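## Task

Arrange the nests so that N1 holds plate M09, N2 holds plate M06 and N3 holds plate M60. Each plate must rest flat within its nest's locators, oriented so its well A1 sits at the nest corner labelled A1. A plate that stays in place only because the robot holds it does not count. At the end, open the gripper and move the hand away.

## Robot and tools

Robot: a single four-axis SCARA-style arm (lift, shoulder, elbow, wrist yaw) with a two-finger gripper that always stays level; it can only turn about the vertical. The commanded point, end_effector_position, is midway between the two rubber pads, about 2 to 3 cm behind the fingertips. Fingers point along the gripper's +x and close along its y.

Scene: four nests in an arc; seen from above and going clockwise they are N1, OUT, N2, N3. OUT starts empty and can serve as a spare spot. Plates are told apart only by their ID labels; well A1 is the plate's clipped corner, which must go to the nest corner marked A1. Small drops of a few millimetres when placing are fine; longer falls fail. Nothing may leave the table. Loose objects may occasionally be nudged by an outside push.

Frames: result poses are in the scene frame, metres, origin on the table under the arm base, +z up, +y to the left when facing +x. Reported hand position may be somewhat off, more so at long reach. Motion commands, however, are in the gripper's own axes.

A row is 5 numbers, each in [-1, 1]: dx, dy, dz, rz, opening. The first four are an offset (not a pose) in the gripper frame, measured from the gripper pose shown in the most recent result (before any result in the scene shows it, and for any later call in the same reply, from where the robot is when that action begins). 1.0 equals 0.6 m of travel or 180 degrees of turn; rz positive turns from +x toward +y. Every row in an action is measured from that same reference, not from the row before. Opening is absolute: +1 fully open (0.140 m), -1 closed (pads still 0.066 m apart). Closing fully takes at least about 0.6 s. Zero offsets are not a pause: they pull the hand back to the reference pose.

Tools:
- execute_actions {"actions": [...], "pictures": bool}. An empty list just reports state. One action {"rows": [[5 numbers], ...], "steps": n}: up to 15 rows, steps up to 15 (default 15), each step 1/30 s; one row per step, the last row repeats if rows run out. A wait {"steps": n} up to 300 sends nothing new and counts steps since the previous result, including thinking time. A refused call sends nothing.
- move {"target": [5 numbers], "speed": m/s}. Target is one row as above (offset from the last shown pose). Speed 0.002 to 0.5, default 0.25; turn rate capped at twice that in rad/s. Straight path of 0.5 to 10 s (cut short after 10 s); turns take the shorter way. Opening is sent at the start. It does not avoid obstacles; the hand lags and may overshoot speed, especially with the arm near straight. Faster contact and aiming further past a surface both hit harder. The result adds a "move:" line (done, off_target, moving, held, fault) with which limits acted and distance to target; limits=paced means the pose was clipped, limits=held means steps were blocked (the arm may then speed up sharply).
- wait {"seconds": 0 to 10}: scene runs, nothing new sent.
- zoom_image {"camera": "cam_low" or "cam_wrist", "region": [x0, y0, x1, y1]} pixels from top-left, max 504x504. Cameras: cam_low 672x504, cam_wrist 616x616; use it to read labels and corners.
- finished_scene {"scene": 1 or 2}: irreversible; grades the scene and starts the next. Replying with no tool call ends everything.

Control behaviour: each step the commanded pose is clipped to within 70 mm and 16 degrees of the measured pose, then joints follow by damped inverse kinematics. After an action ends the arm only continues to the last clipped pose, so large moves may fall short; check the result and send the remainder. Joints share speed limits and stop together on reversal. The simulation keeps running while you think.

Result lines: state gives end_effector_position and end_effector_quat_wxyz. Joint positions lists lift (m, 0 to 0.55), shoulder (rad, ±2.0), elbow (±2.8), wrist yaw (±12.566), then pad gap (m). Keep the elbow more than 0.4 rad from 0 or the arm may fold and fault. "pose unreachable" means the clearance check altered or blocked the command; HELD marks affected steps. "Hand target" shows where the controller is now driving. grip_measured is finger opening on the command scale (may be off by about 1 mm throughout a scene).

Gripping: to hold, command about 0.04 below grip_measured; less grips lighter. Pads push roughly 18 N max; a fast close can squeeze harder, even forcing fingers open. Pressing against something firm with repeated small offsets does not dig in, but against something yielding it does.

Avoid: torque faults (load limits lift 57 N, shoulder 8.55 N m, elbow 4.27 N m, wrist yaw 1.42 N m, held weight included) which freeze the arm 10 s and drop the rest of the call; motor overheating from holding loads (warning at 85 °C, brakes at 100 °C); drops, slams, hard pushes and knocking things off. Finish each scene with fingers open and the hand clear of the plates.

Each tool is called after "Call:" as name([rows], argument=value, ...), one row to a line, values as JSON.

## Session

Call:
execute_actions(actions=[])

Scene clock: 0.00 s of 12600.00 s.
end_effector_position=(+0.5722, -0.2237, +0.4819) grip_measured=+0.99 end_effector_quat_wxyz=(+0.805, +0.000, +0.000, +0.594)
Joint positions: [ 0.477 -0.56   2.648 -0.817  0.14 ]
Motor temperatures (°C, as the motors report them): [37 24 26 24]
Hand target: +0.572, -0.224, +0.482; +0.805, +0.000, +0.000, +0.594

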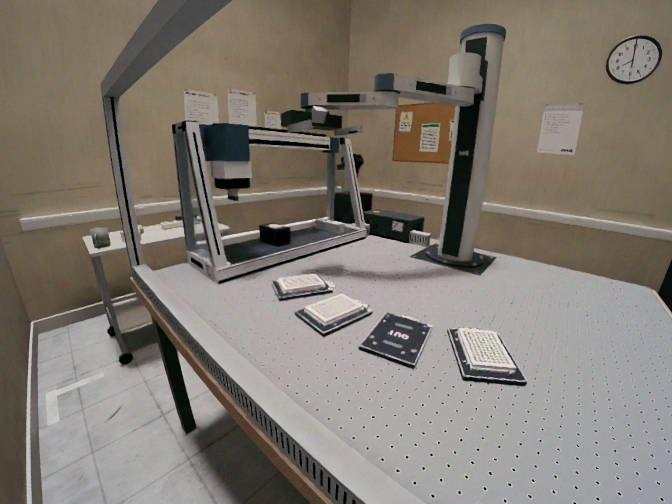

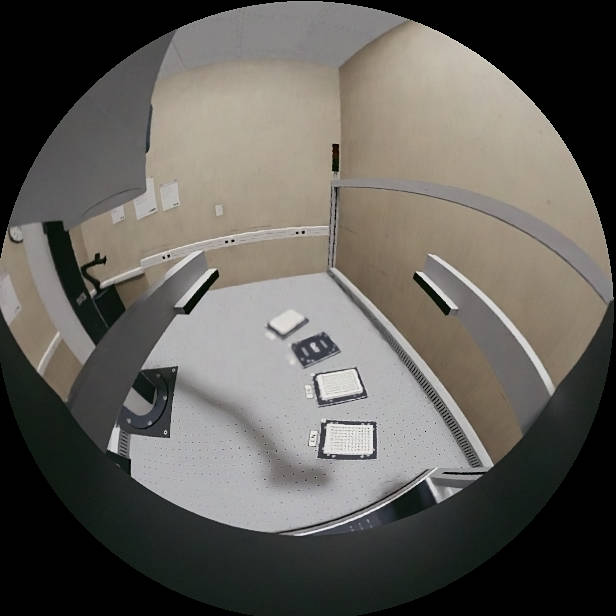

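Call:
move(target=[0.056, 0.012, -0.1, -0.543, 1], speed=0.4)

Call:
move(target=[0, 0, -0.628, 0, 1], speed=0.5)

Scene clock: 14.07 s of 12600.00 s.
end_effector_position=(+0.5754, -0.1893, +0.4219) grip_measured=+0.99 end_effector_quat_wxyz=(+0.976, +0.000, +0.000, -0.216)
Joint positions: [ 0.417  0.4    1.235 -2.07   0.14 ]
Motor temperatures (°C, as the motors report them): [37 24 26 24]
Hand target: +0.575, -0.189, +0.422; +0.976, +0.000, +0.000, -0.216
Off the commanded pose: 0.000 m, 0 deg.
After step 90, 8.57 s passed at rest.
move: done

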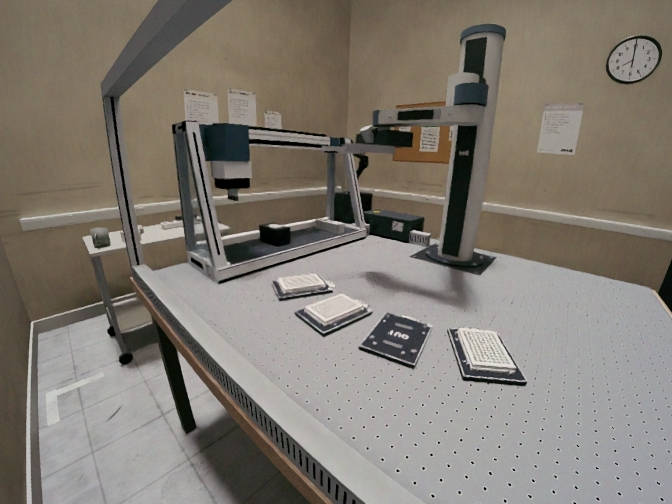

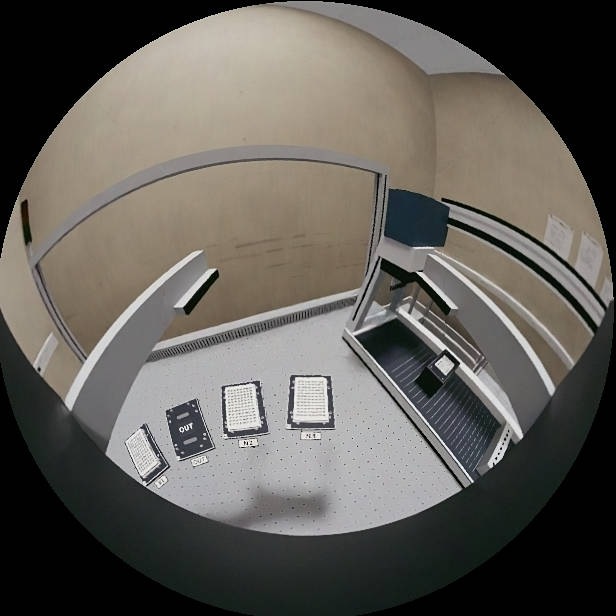

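Scene clock: 15.50 s of 12600.00 s.
end_effector_position=(+0.5754, -0.1893, +0.0451) grip_measured=+0.99 end_effector_quat_wxyz=(+0.976, +0.000, +0.000, -0.216)
Joint positions: [ 0.04   0.401  1.235 -2.07   0.14 ]
Motor temperatures (°C, as the motors report them): [37 24 26 24]
Hand target: +0.575, -0.189, +0.045; +0.976, +0.000, +0.000, -0.216
Off the commanded pose: 0.000 m, 0 deg.
move: done; limits=paced

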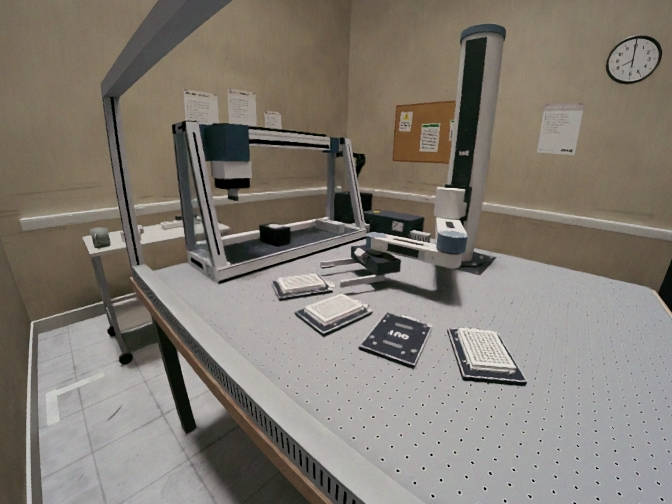

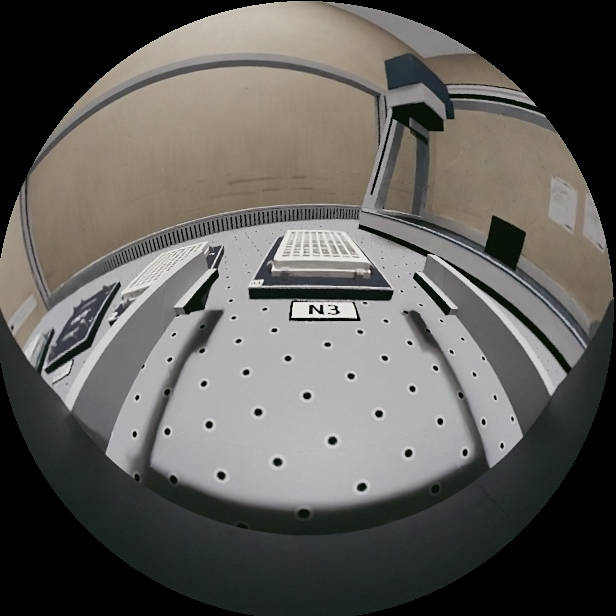

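Call:
move(target=[0.005, 0.253, 0, 0.103, 1], speed=0.4)

Scene clock: 22.57 s of 12600.00 s.
end_effector_position=(+0.6421, -0.0527, +0.0451) grip_measured=+0.99 end_effector_quat_wxyz=(+0.998, +0.000, +0.000, -0.055)
Joint positions: [ 0.04   0.68   1.368 -2.158  0.14 ]
Motor temperatures (°C, as the motors report them): [37 24 26 24]
Hand target: +0.642, -0.053, +0.045; +0.998, +0.000, +0.000, -0.055
Off the commanded pose: 0.000 m, 0 deg.
After step 90, 3.27 s passed at rest.
move: done

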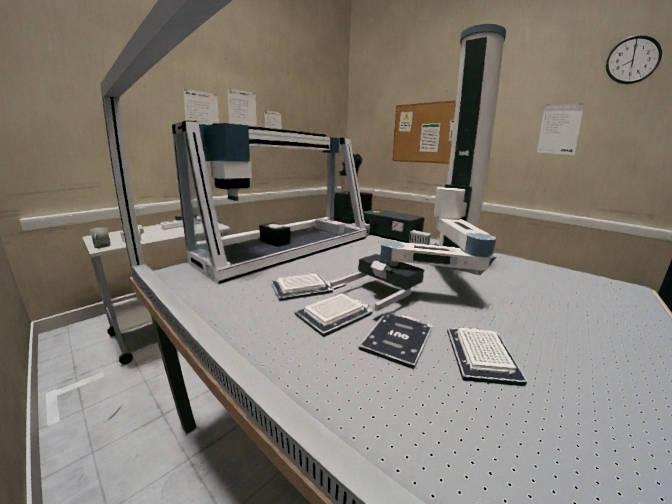

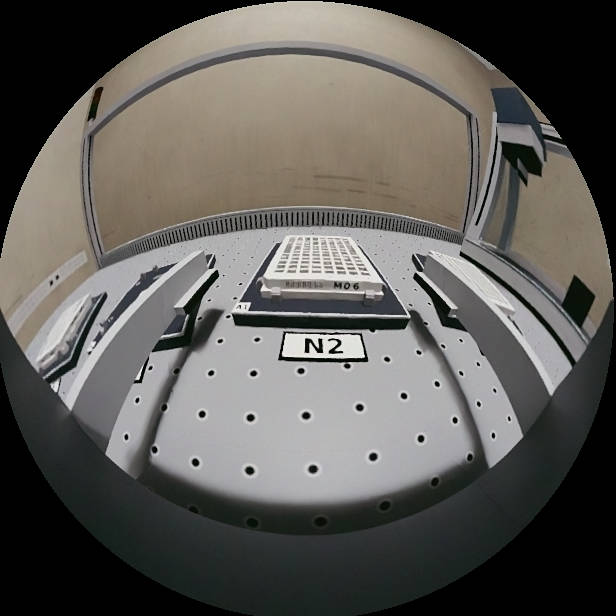

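Call:
zoom_image(camera="cam_wrist", region=[225, 225, 415, 335])

Region (225, 225, 415, 335) of cam_wrist's 616x616 image, scaled by 2.653, with more detail than that image has; it fills the top 292 rows of this view, and the rest is white.

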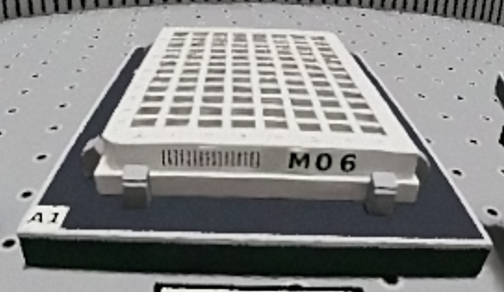

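Call:
move(target=[-0.160, 0.4765, 0, 0.207, 1], speed=0.5)

Scene clock: 33.13 s of 12600.00 s.
end_effector_position=(+0.5781, +0.2422, +0.0451) grip_measured=+0.99 end_effector_quat_wxyz=(+0.964, +0.000, +0.000, +0.267)
Joint positions: [ 0.04   1.333  1.369 -2.162  0.14 ]
Motor temperatures (°C, as the motors report them): [37 24 26 24]
Hand target: +0.578, +0.242, +0.045; +0.964, +0.000, +0.000, +0.267
Off the commanded pose: 0.000 m, 0 deg.
After step 90, 6.37 s passed at rest.
move: done

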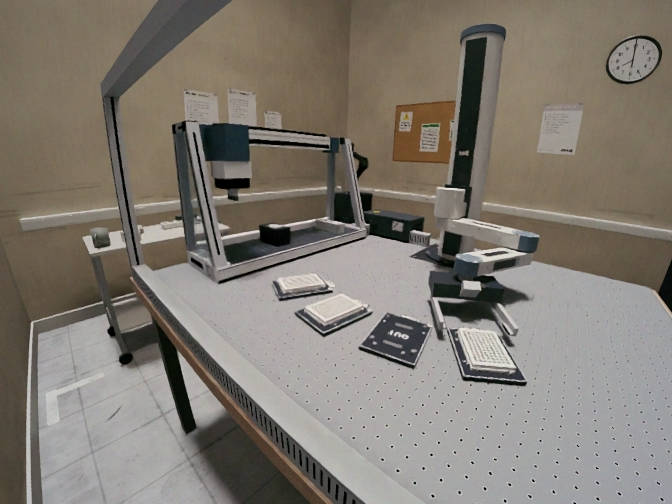

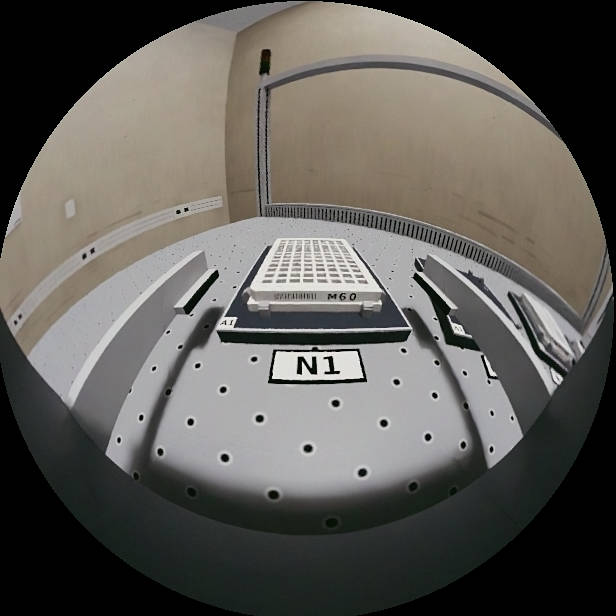

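Call:
move(target=[0.15, 0.003, 0.044, 0, 0.3], speed=0.3)

Scene clock: 41.07 s of 12600.00 s.
end_effector_position=(+0.6544, +0.2900, +0.0715) grip_measured=+0.30 end_effector_quat_wxyz=(+0.964, +0.000, +0.000, +0.267)
Joint positions: [ 0.067  1.121  1.878 -2.458  0.114]
Motor temperatures (°C, as the motors report them): [37 24 26 24]
Hand target: +0.654, +0.290, +0.071; +0.964, +0.000, +0.000, +0.267
Off the commanded pose: 0.000 m, 0 deg.
After step 90, 4.13 s passed at rest.
move: done

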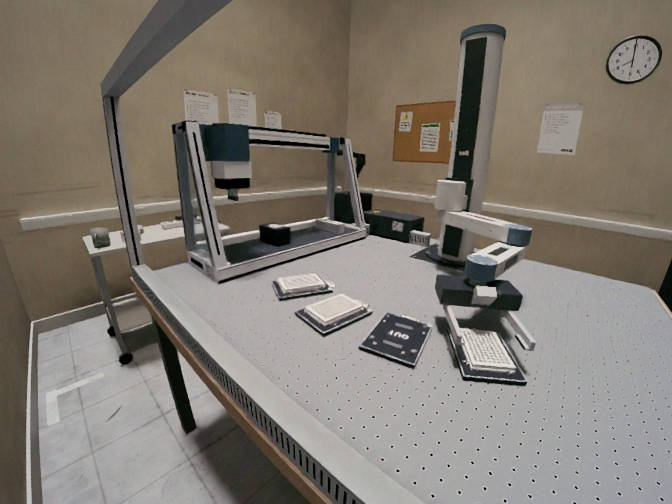

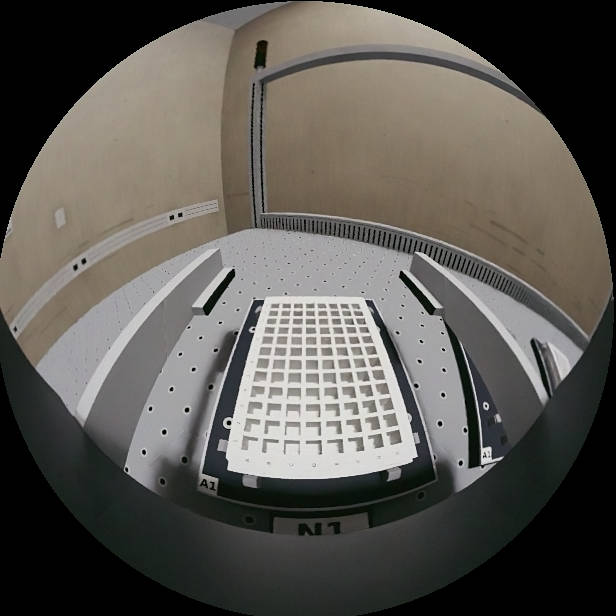

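Call:
move(target=[-0.015, 0, -0.03, 0.014, 0.3], speed=0.15)

Scene clock: 51.10 s of 12600.00 s.
end_effector_position=(+0.6468, +0.2853, +0.0535) grip_measured=+0.30 end_effector_quat_wxyz=(+0.958, +0.000, +0.000, +0.288)
Joint positions: [ 0.048  1.131  1.821 -2.368  0.114]
Motor temperatures (°C, as the motors report them): [37 24 26 24]
Hand target: +0.647, +0.285, +0.054; +0.958, +0.000, +0.000, +0.288
Off the commanded pose: 0.000 m, 0 deg.
After step 90, 6.33 s passed at rest.
move: done

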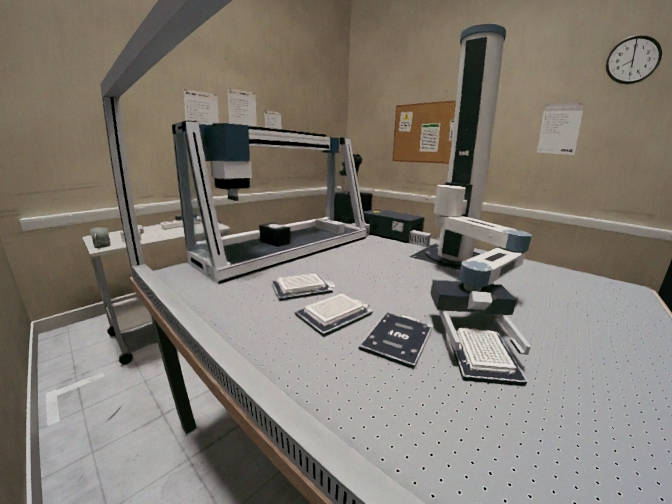

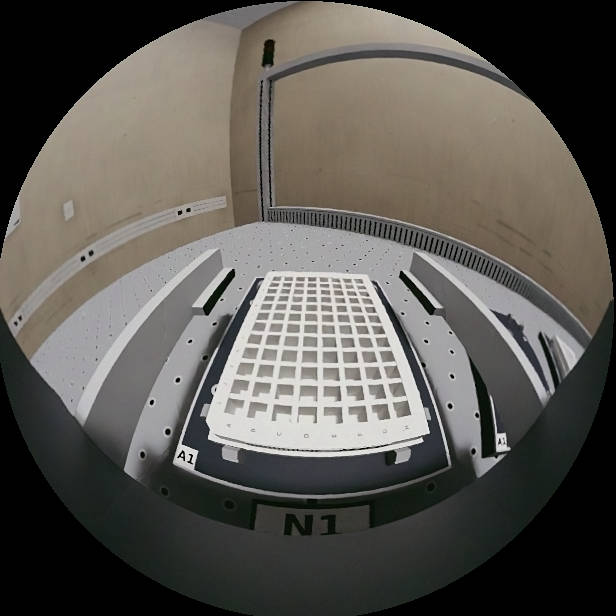

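Call:
move(target=[0, 0, -0.0375, 0, 0.3], speed=0.08)

Call:
move(target=[0, 0, 0, 0, -0.52], speed=0.05)

Scene clock: 58.60 s of 12600.00 s.
end_effector_position=(+0.6468, +0.2853, +0.0309) grip_measured=+0.30 end_effector_quat_wxyz=(+0.958, +0.000, +0.000, +0.288)
Joint positions: [ 0.026  1.131  1.821 -2.368  0.114]
Motor temperatures (°C, as the motors report them): [37 24 26 24]
Hand target: +0.647, +0.285, +0.031; +0.958, +0.000, +0.000, +0.288
Off the commanded pose: 0.000 m, 0 deg.
After step 90, 3.80 s passed at rest.
move: done

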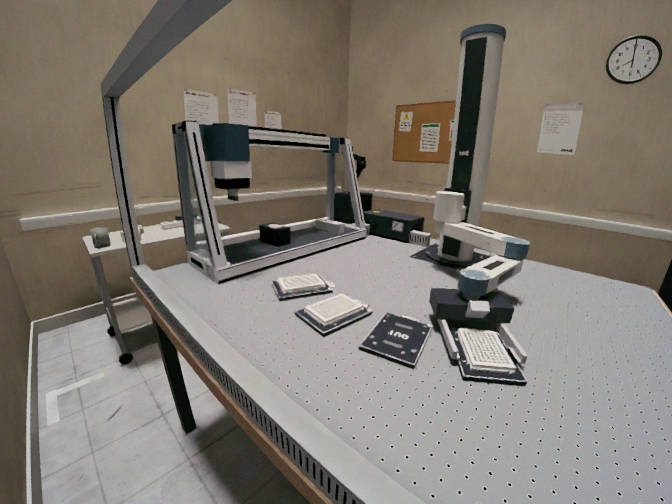

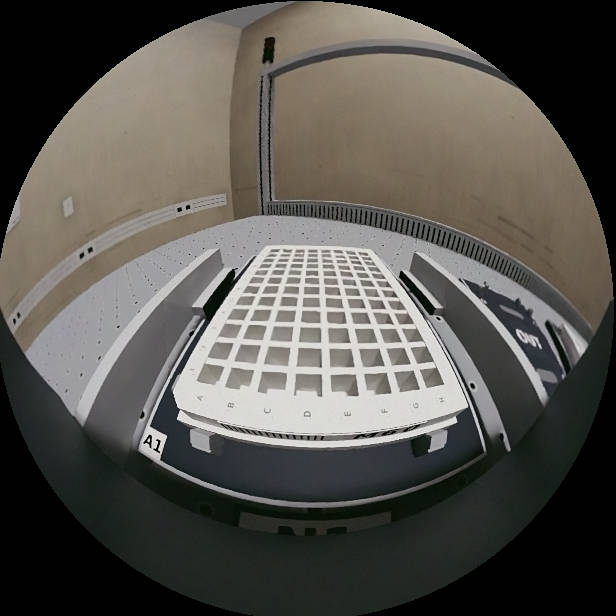

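Scene clock: 59.10 s of 12600.00 s.
end_effector_position=(+0.6462, +0.2867, +0.0309) grip_measured=-0.47 end_effector_quat_wxyz=(+0.957, +0.000, +0.000, +0.290)
Joint positions: [ 0.026  1.132  1.823 -2.366  0.086]
Motor temperatures (°C, as the motors report them): [37 24 26 24]
Hand target: +0.647, +0.285, +0.031; +0.958, +0.000, +0.000, +0.288
Off the commanded pose: 0.002 m, 0 deg.
move: done

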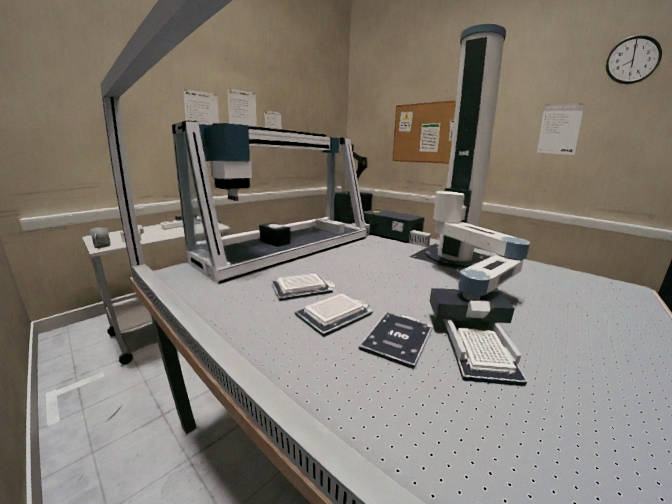

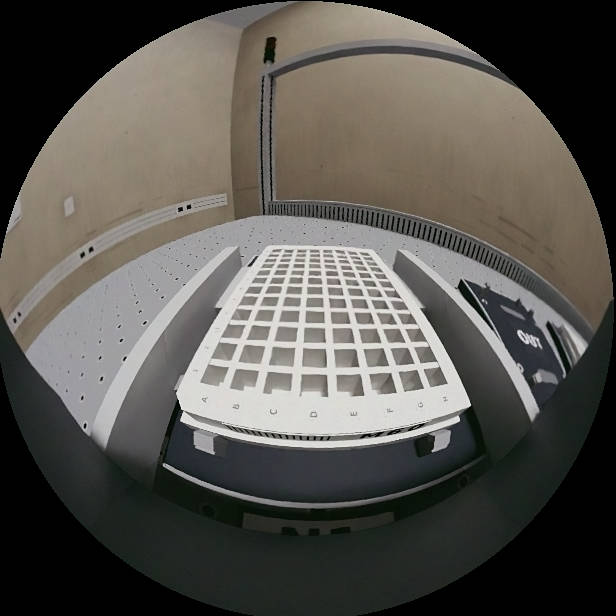

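Call:
move(target=[0, 0, 0.06, 0, -0.52], speed=0.2)

Call:
move(target=[-0.045, -0.292, 0, -0.112, -0.52], speed=0.4)

Scene clock: 70.43 s of 12600.00 s.
end_effector_position=(+0.6461, +0.2867, +0.0670) grip_measured=-0.47 end_effector_quat_wxyz=(+0.957, +0.000, +0.000, +0.290)
Joint positions: [ 0.062  1.132  1.823 -2.366  0.085]
Motor temperatures (°C, as the motors report them): [37 24 26 24]
Hand target: +0.646, +0.287, +0.067; +0.957, +0.000, +0.000, +0.290
Off the commanded pose: 0.000 m, 0 deg.
After step 90, 7.63 s passed at rest.
move: done

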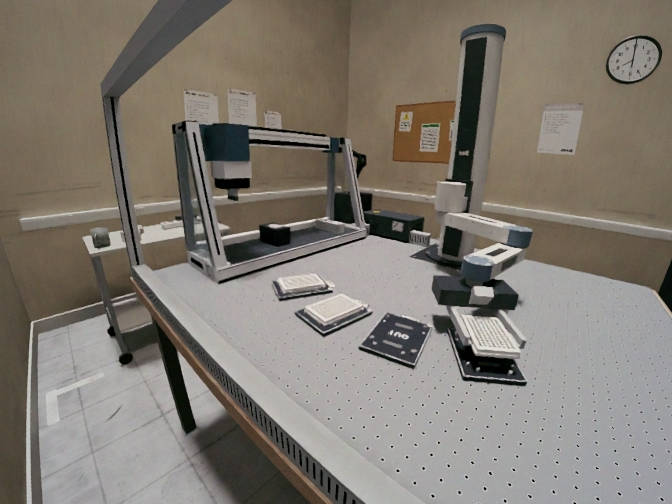

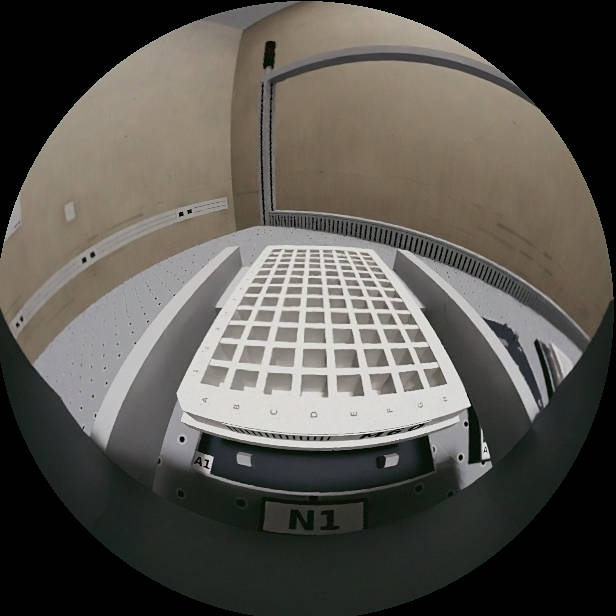

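Scene clock: 71.33 s of 12600.00 s.
end_effector_position=(+0.7209, +0.1258, +0.0670) grip_measured=-0.47 end_effector_quat_wxyz=(+0.993, +0.000, +0.000, +0.118)
Joint positions: [ 0.062  0.799  1.878 -2.44   0.085]
Motor temperatures (°C, as the motors report them): [37 24 26 24]
Hand target: +0.721, +0.126, +0.067; +0.993, +0.000, +0.000, +0.118
Off the commanded pose: 0.000 m, 0 deg.
move: done

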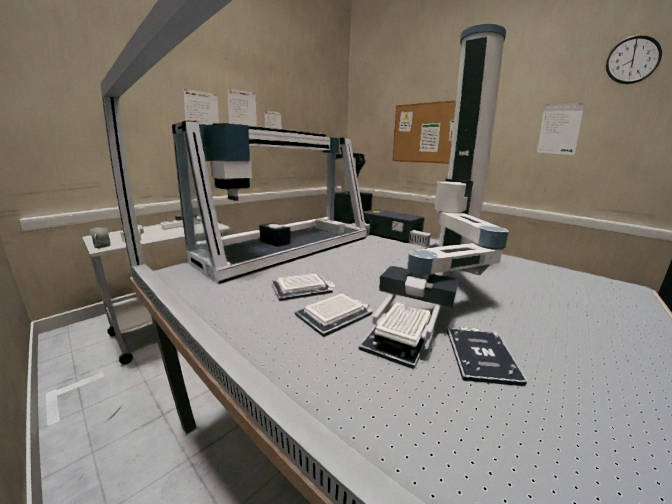

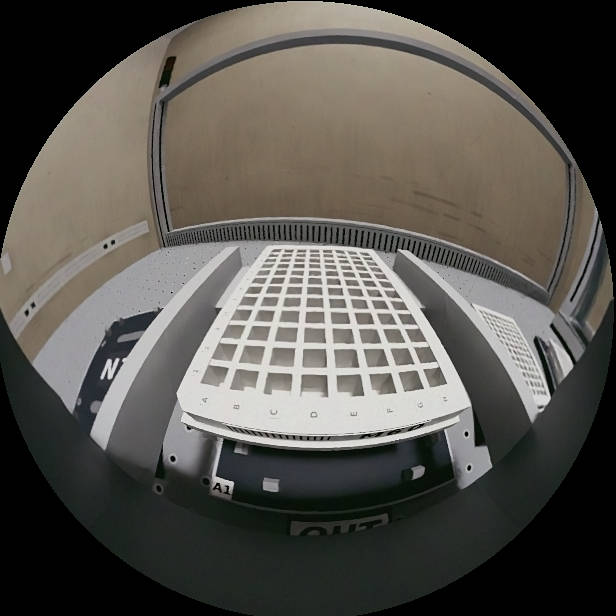

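Call:
move(target=[-0.017, -0.023, 0, 0, -0.52], speed=0.15)

Scene clock: 77.20 s of 12600.00 s.
end_effector_position=(+0.7142, +0.1100, +0.0670) grip_measured=-0.47 end_effector_quat_wxyz=(+0.993, +0.000, +0.000, +0.118)
Joint positions: [ 0.062  0.793  1.815 -2.371  0.085]
Motor temperatures (°C, as the motors report them): [37 24 26 24]
Hand target: +0.714, +0.110, +0.067; +0.993, +0.000, +0.000, +0.118
Off the commanded pose: 0.000 m, 0 deg.
After step 90, 2.17 s passed at rest.
move: done

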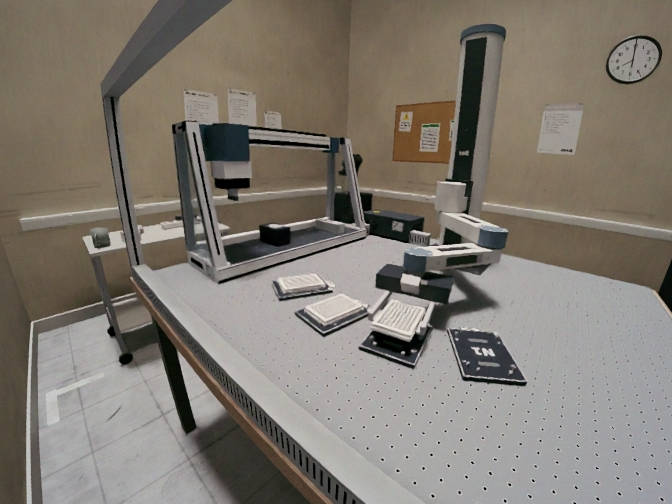

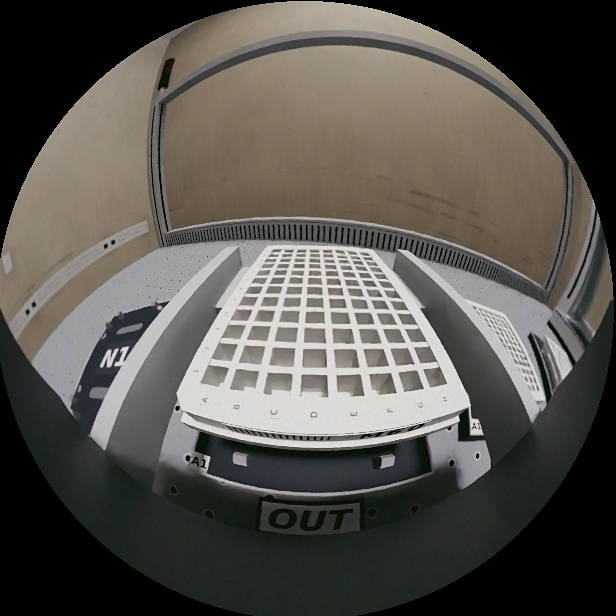

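Call:
move(target=[0, 0.004, -0.052, 0, -0.52], speed=0.07)

Call:
move(target=[0, 0, 0, 0, 0.3], speed=0.05)

Call:
move(target=[0, 0, 0.06, 0, 0.3], speed=0.3)

Scene clock: 82.87 s of 12600.00 s.
end_effector_position=(+0.7137, +0.1122, +0.0357) grip_measured=-0.47 end_effector_quat_wxyz=(+0.993, +0.000, +0.000, +0.118)
Joint positions: [ 0.031  0.799  1.814 -2.377  0.085]
Motor temperatures (°C, as the motors report them): [37 24 26 24]
Hand target: +0.714, +0.112, +0.036; +0.993, +0.000, +0.000, +0.118
Off the commanded pose: 0.000 m, 0 deg.
After step 90, 1.93 s passed at rest.
move: done

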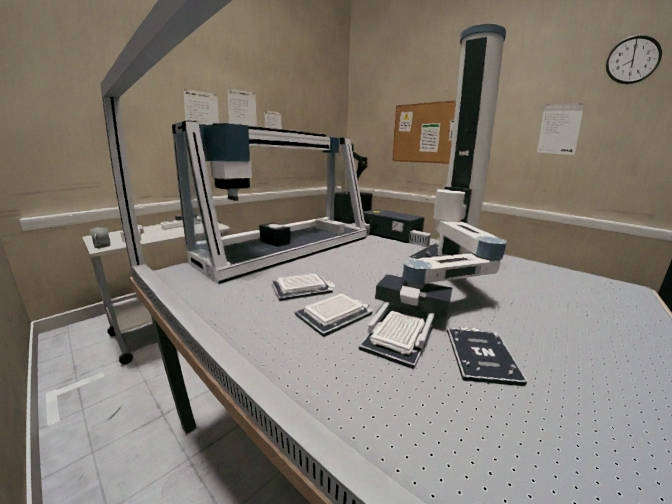

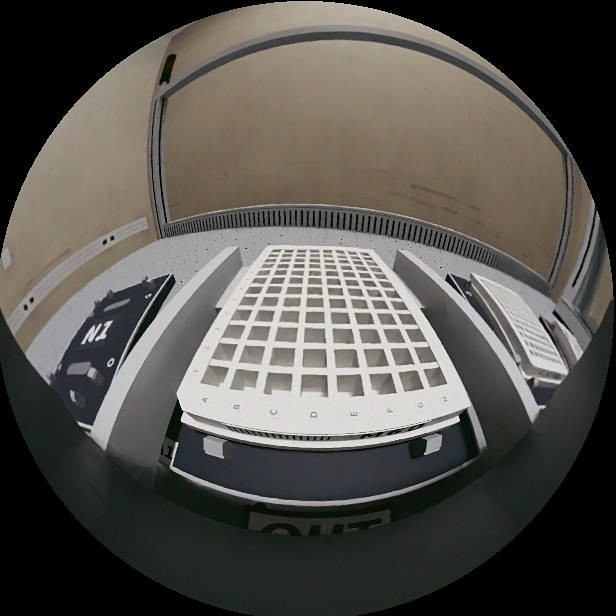

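Scene clock: 83.37 s of 12600.00 s.
end_effector_position=(+0.7137, +0.1122, +0.0357) grip_measured=+0.30 end_effector_quat_wxyz=(+0.993, +0.000, +0.000, +0.118)
Joint positions: [ 0.031  0.799  1.814 -2.377  0.114]
Motor temperatures (°C, as the motors report them): [37 24 26 24]
Hand target: +0.714, +0.112, +0.036; +0.993, +0.000, +0.000, +0.118
Off the commanded pose: 0.000 m, 0 deg.
move: done

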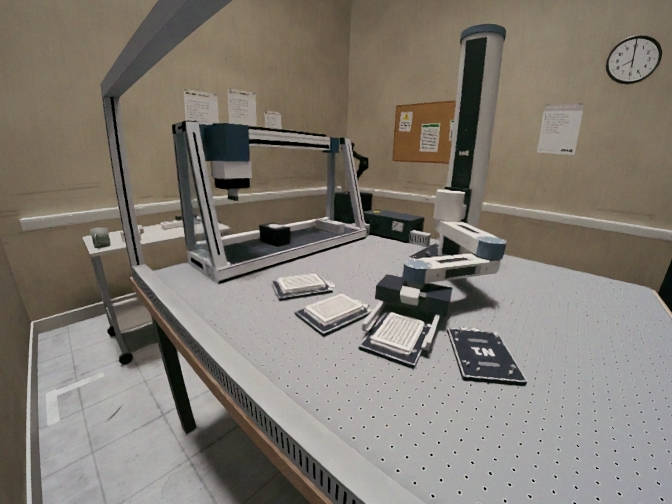

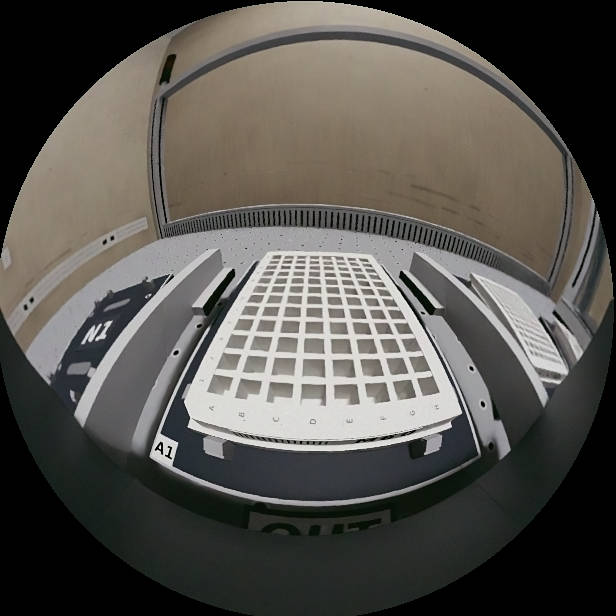

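Scene clock: 84.07 s of 12600.00 s.
end_effector_position=(+0.7137, +0.1122, +0.0717) grip_measured=+0.30 end_effector_quat_wxyz=(+0.993, +0.000, +0.000, +0.118)
Joint positions: [ 0.067  0.799  1.814 -2.377  0.114]
Motor temperatures (°C, as the motors report them): [37 24 26 24]
Hand target: +0.714, +0.112, +0.072; +0.993, +0.000, +0.000, +0.118
Off the commanded pose: 0.000 m, 0 deg.
move: done

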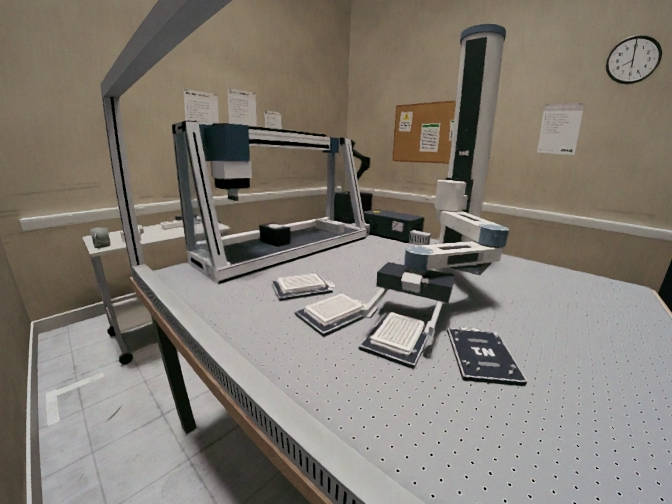

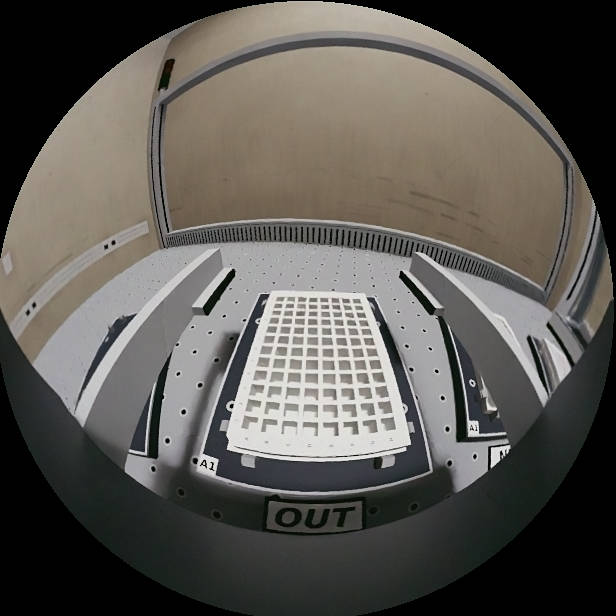

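Call:
move(target=[-0.18, -0.574, 0, -0.207, 0.3], speed=0.5)

Scene clock: 103.73 s of 12600.00 s.
end_effector_position=(+0.6891, -0.2480, +0.0717) grip_measured=+0.30 end_effector_quat_wxyz=(+0.979, +0.000, +0.000, -0.206)
Joint positions: [ 0.067  0.083  1.949 -2.447  0.114]
Motor temperatures (°C, as the motors report them): [37 24 26 24]
Hand target: +0.689, -0.248, +0.072; +0.979, +0.000, +0.000, -0.206
Off the commanded pose: 0.000 m, 0 deg.
After step 90, 15.37 s passed at rest.
move: done

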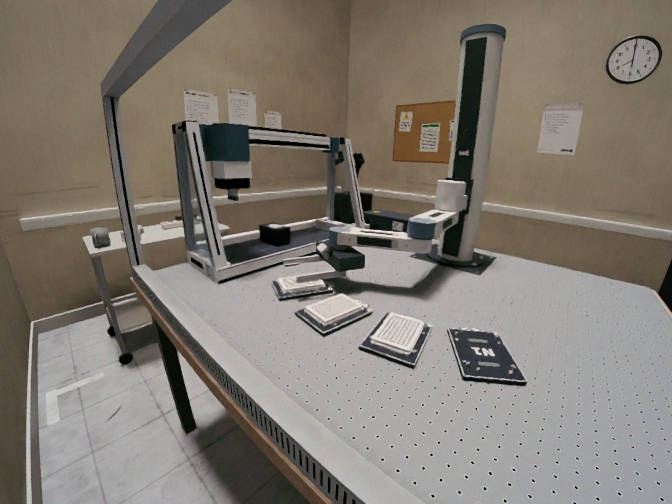

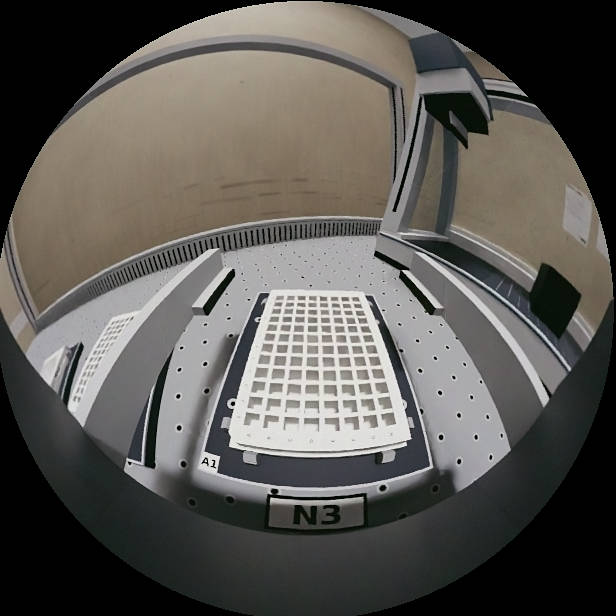

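Call:
move(target=[0.004, 0, -0.068, 0, 0.3], speed=0.12)

Call:
move(target=[0, 0, 0, 0, -0.52], speed=0.05)

Scene clock: 110.73 s of 12600.00 s.
end_effector_position=(+0.6912, -0.2489, +0.0309) grip_measured=+0.30 end_effector_quat_wxyz=(+0.979, +0.000, +0.000, -0.206)
Joint positions: [ 0.026  0.076  1.965 -2.456  0.114]
Motor temperatures (°C, as the motors report them): [37 24 26 24]
Hand target: +0.691, -0.249, +0.031; +0.979, +0.000, +0.000, -0.206
Off the commanded pose: 0.000 m, 0 deg.
After step 90, 3.27 s passed at rest.
move: done

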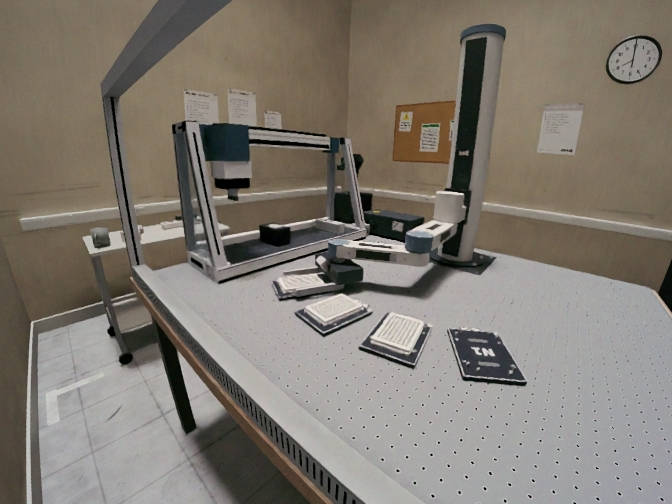

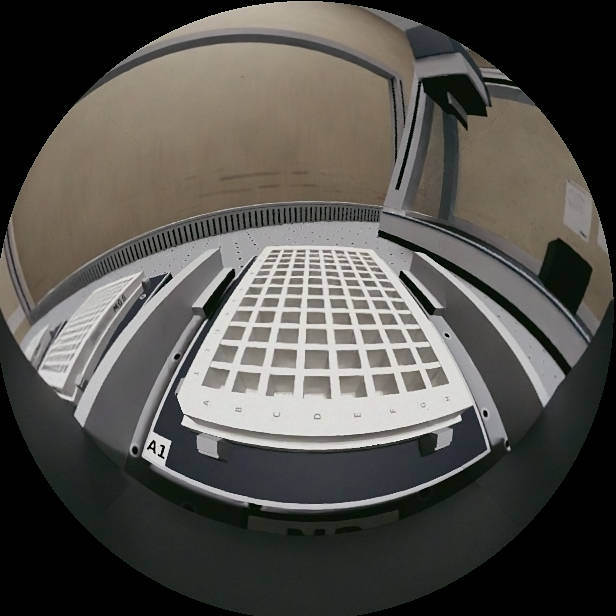

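Scene clock: 111.23 s of 12600.00 s.
end_effector_position=(+0.6912, -0.2489, +0.0309) grip_measured=-0.48 end_effector_quat_wxyz=(+0.979, +0.000, +0.000, -0.206)
Joint positions: [ 0.026  0.076  1.965 -2.456  0.085]
Motor temperatures (°C, as the motors report them): [37 24 26 24]
Hand target: +0.691, -0.249, +0.031; +0.979, +0.000, +0.000, -0.206
Off the commanded pose: 0.000 m, 0 deg.
move: done

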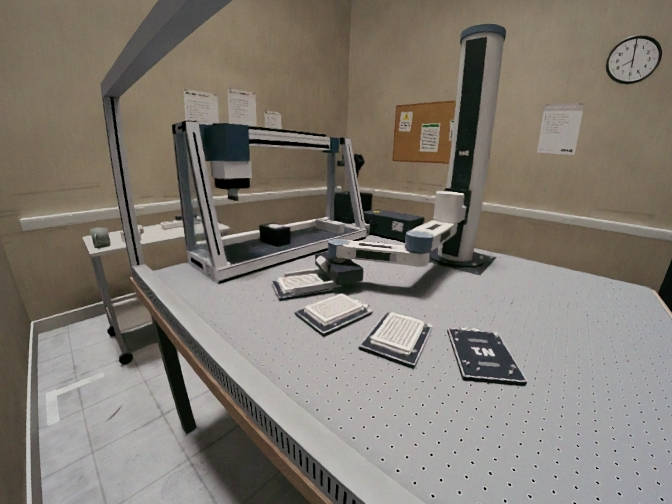

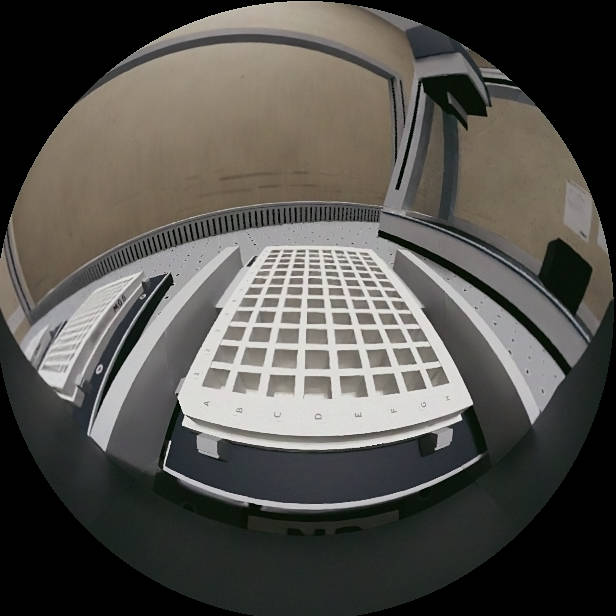

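Call:
move(target=[0, 0, 0.06, 0, -0.52], speed=0.2)

Call:
move(target=[-0.4287, 0.7867, 0, 0.3194, -0.52], speed=0.4)

Scene clock: 119.87 s of 12600.00 s.
end_effector_position=(+0.6912, -0.2489, +0.0669) grip_measured=-0.48 end_effector_quat_wxyz=(+0.979, +0.000, +0.000, -0.206)
Joint positions: [ 0.062  0.076  1.965 -2.456  0.085]
Motor temperatures (°C, as the motors report them): [37 24 26 24]
Hand target: +0.691, -0.249, +0.067; +0.979, +0.000, +0.000, -0.206
Off the commanded pose: 0.000 m, 0 deg.
After step 90, 4.93 s passed at rest.
move: done

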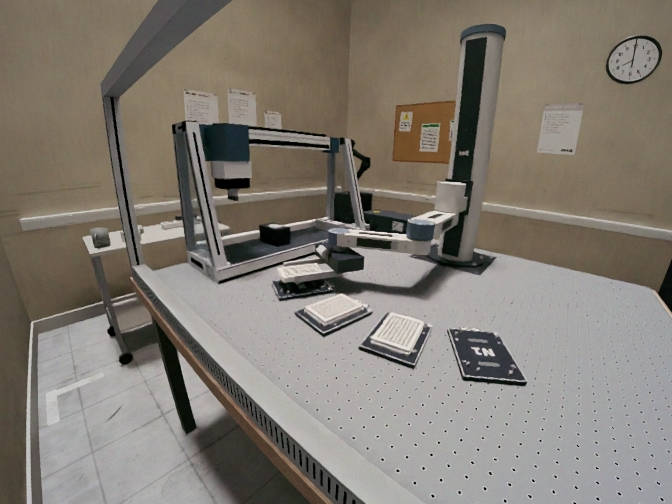

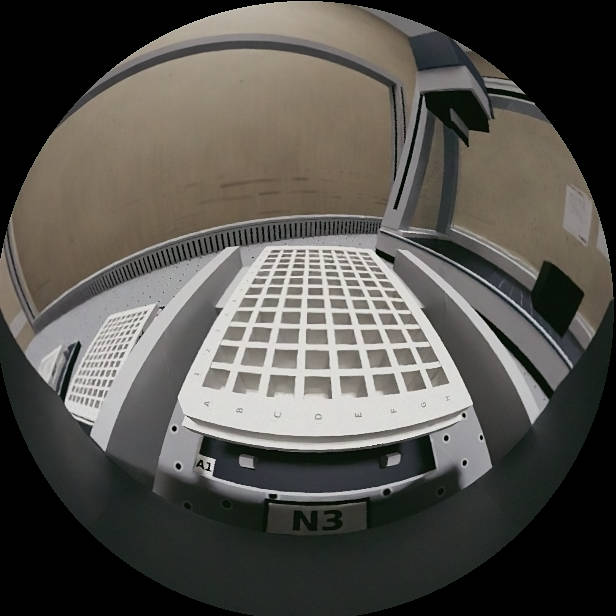

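Scene clock: 121.63 s of 12600.00 s.
end_effector_position=(+0.6458, +0.2870, +0.0669) grip_measured=-0.48 end_effector_quat_wxyz=(+0.957, +0.000, +0.000, +0.291)
Joint positions: [ 0.062  1.133  1.822 -2.365  0.085]
Motor temperatures (°C, as the motors report them): [37 24 26 24]
Hand target: +0.646, +0.287, +0.067; +0.957, +0.000, +0.000, +0.290
Off the commanded pose: 0.000 m, 0 deg.
move: done

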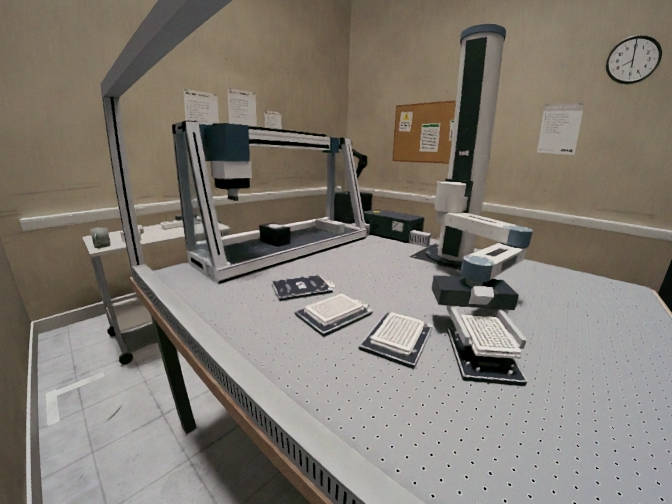

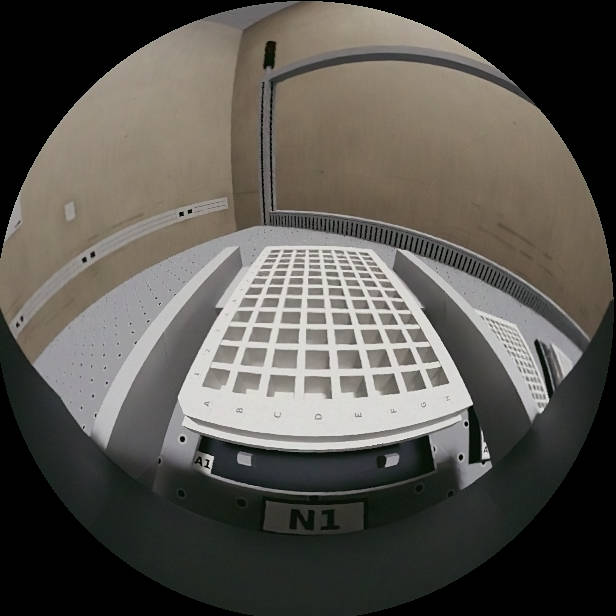

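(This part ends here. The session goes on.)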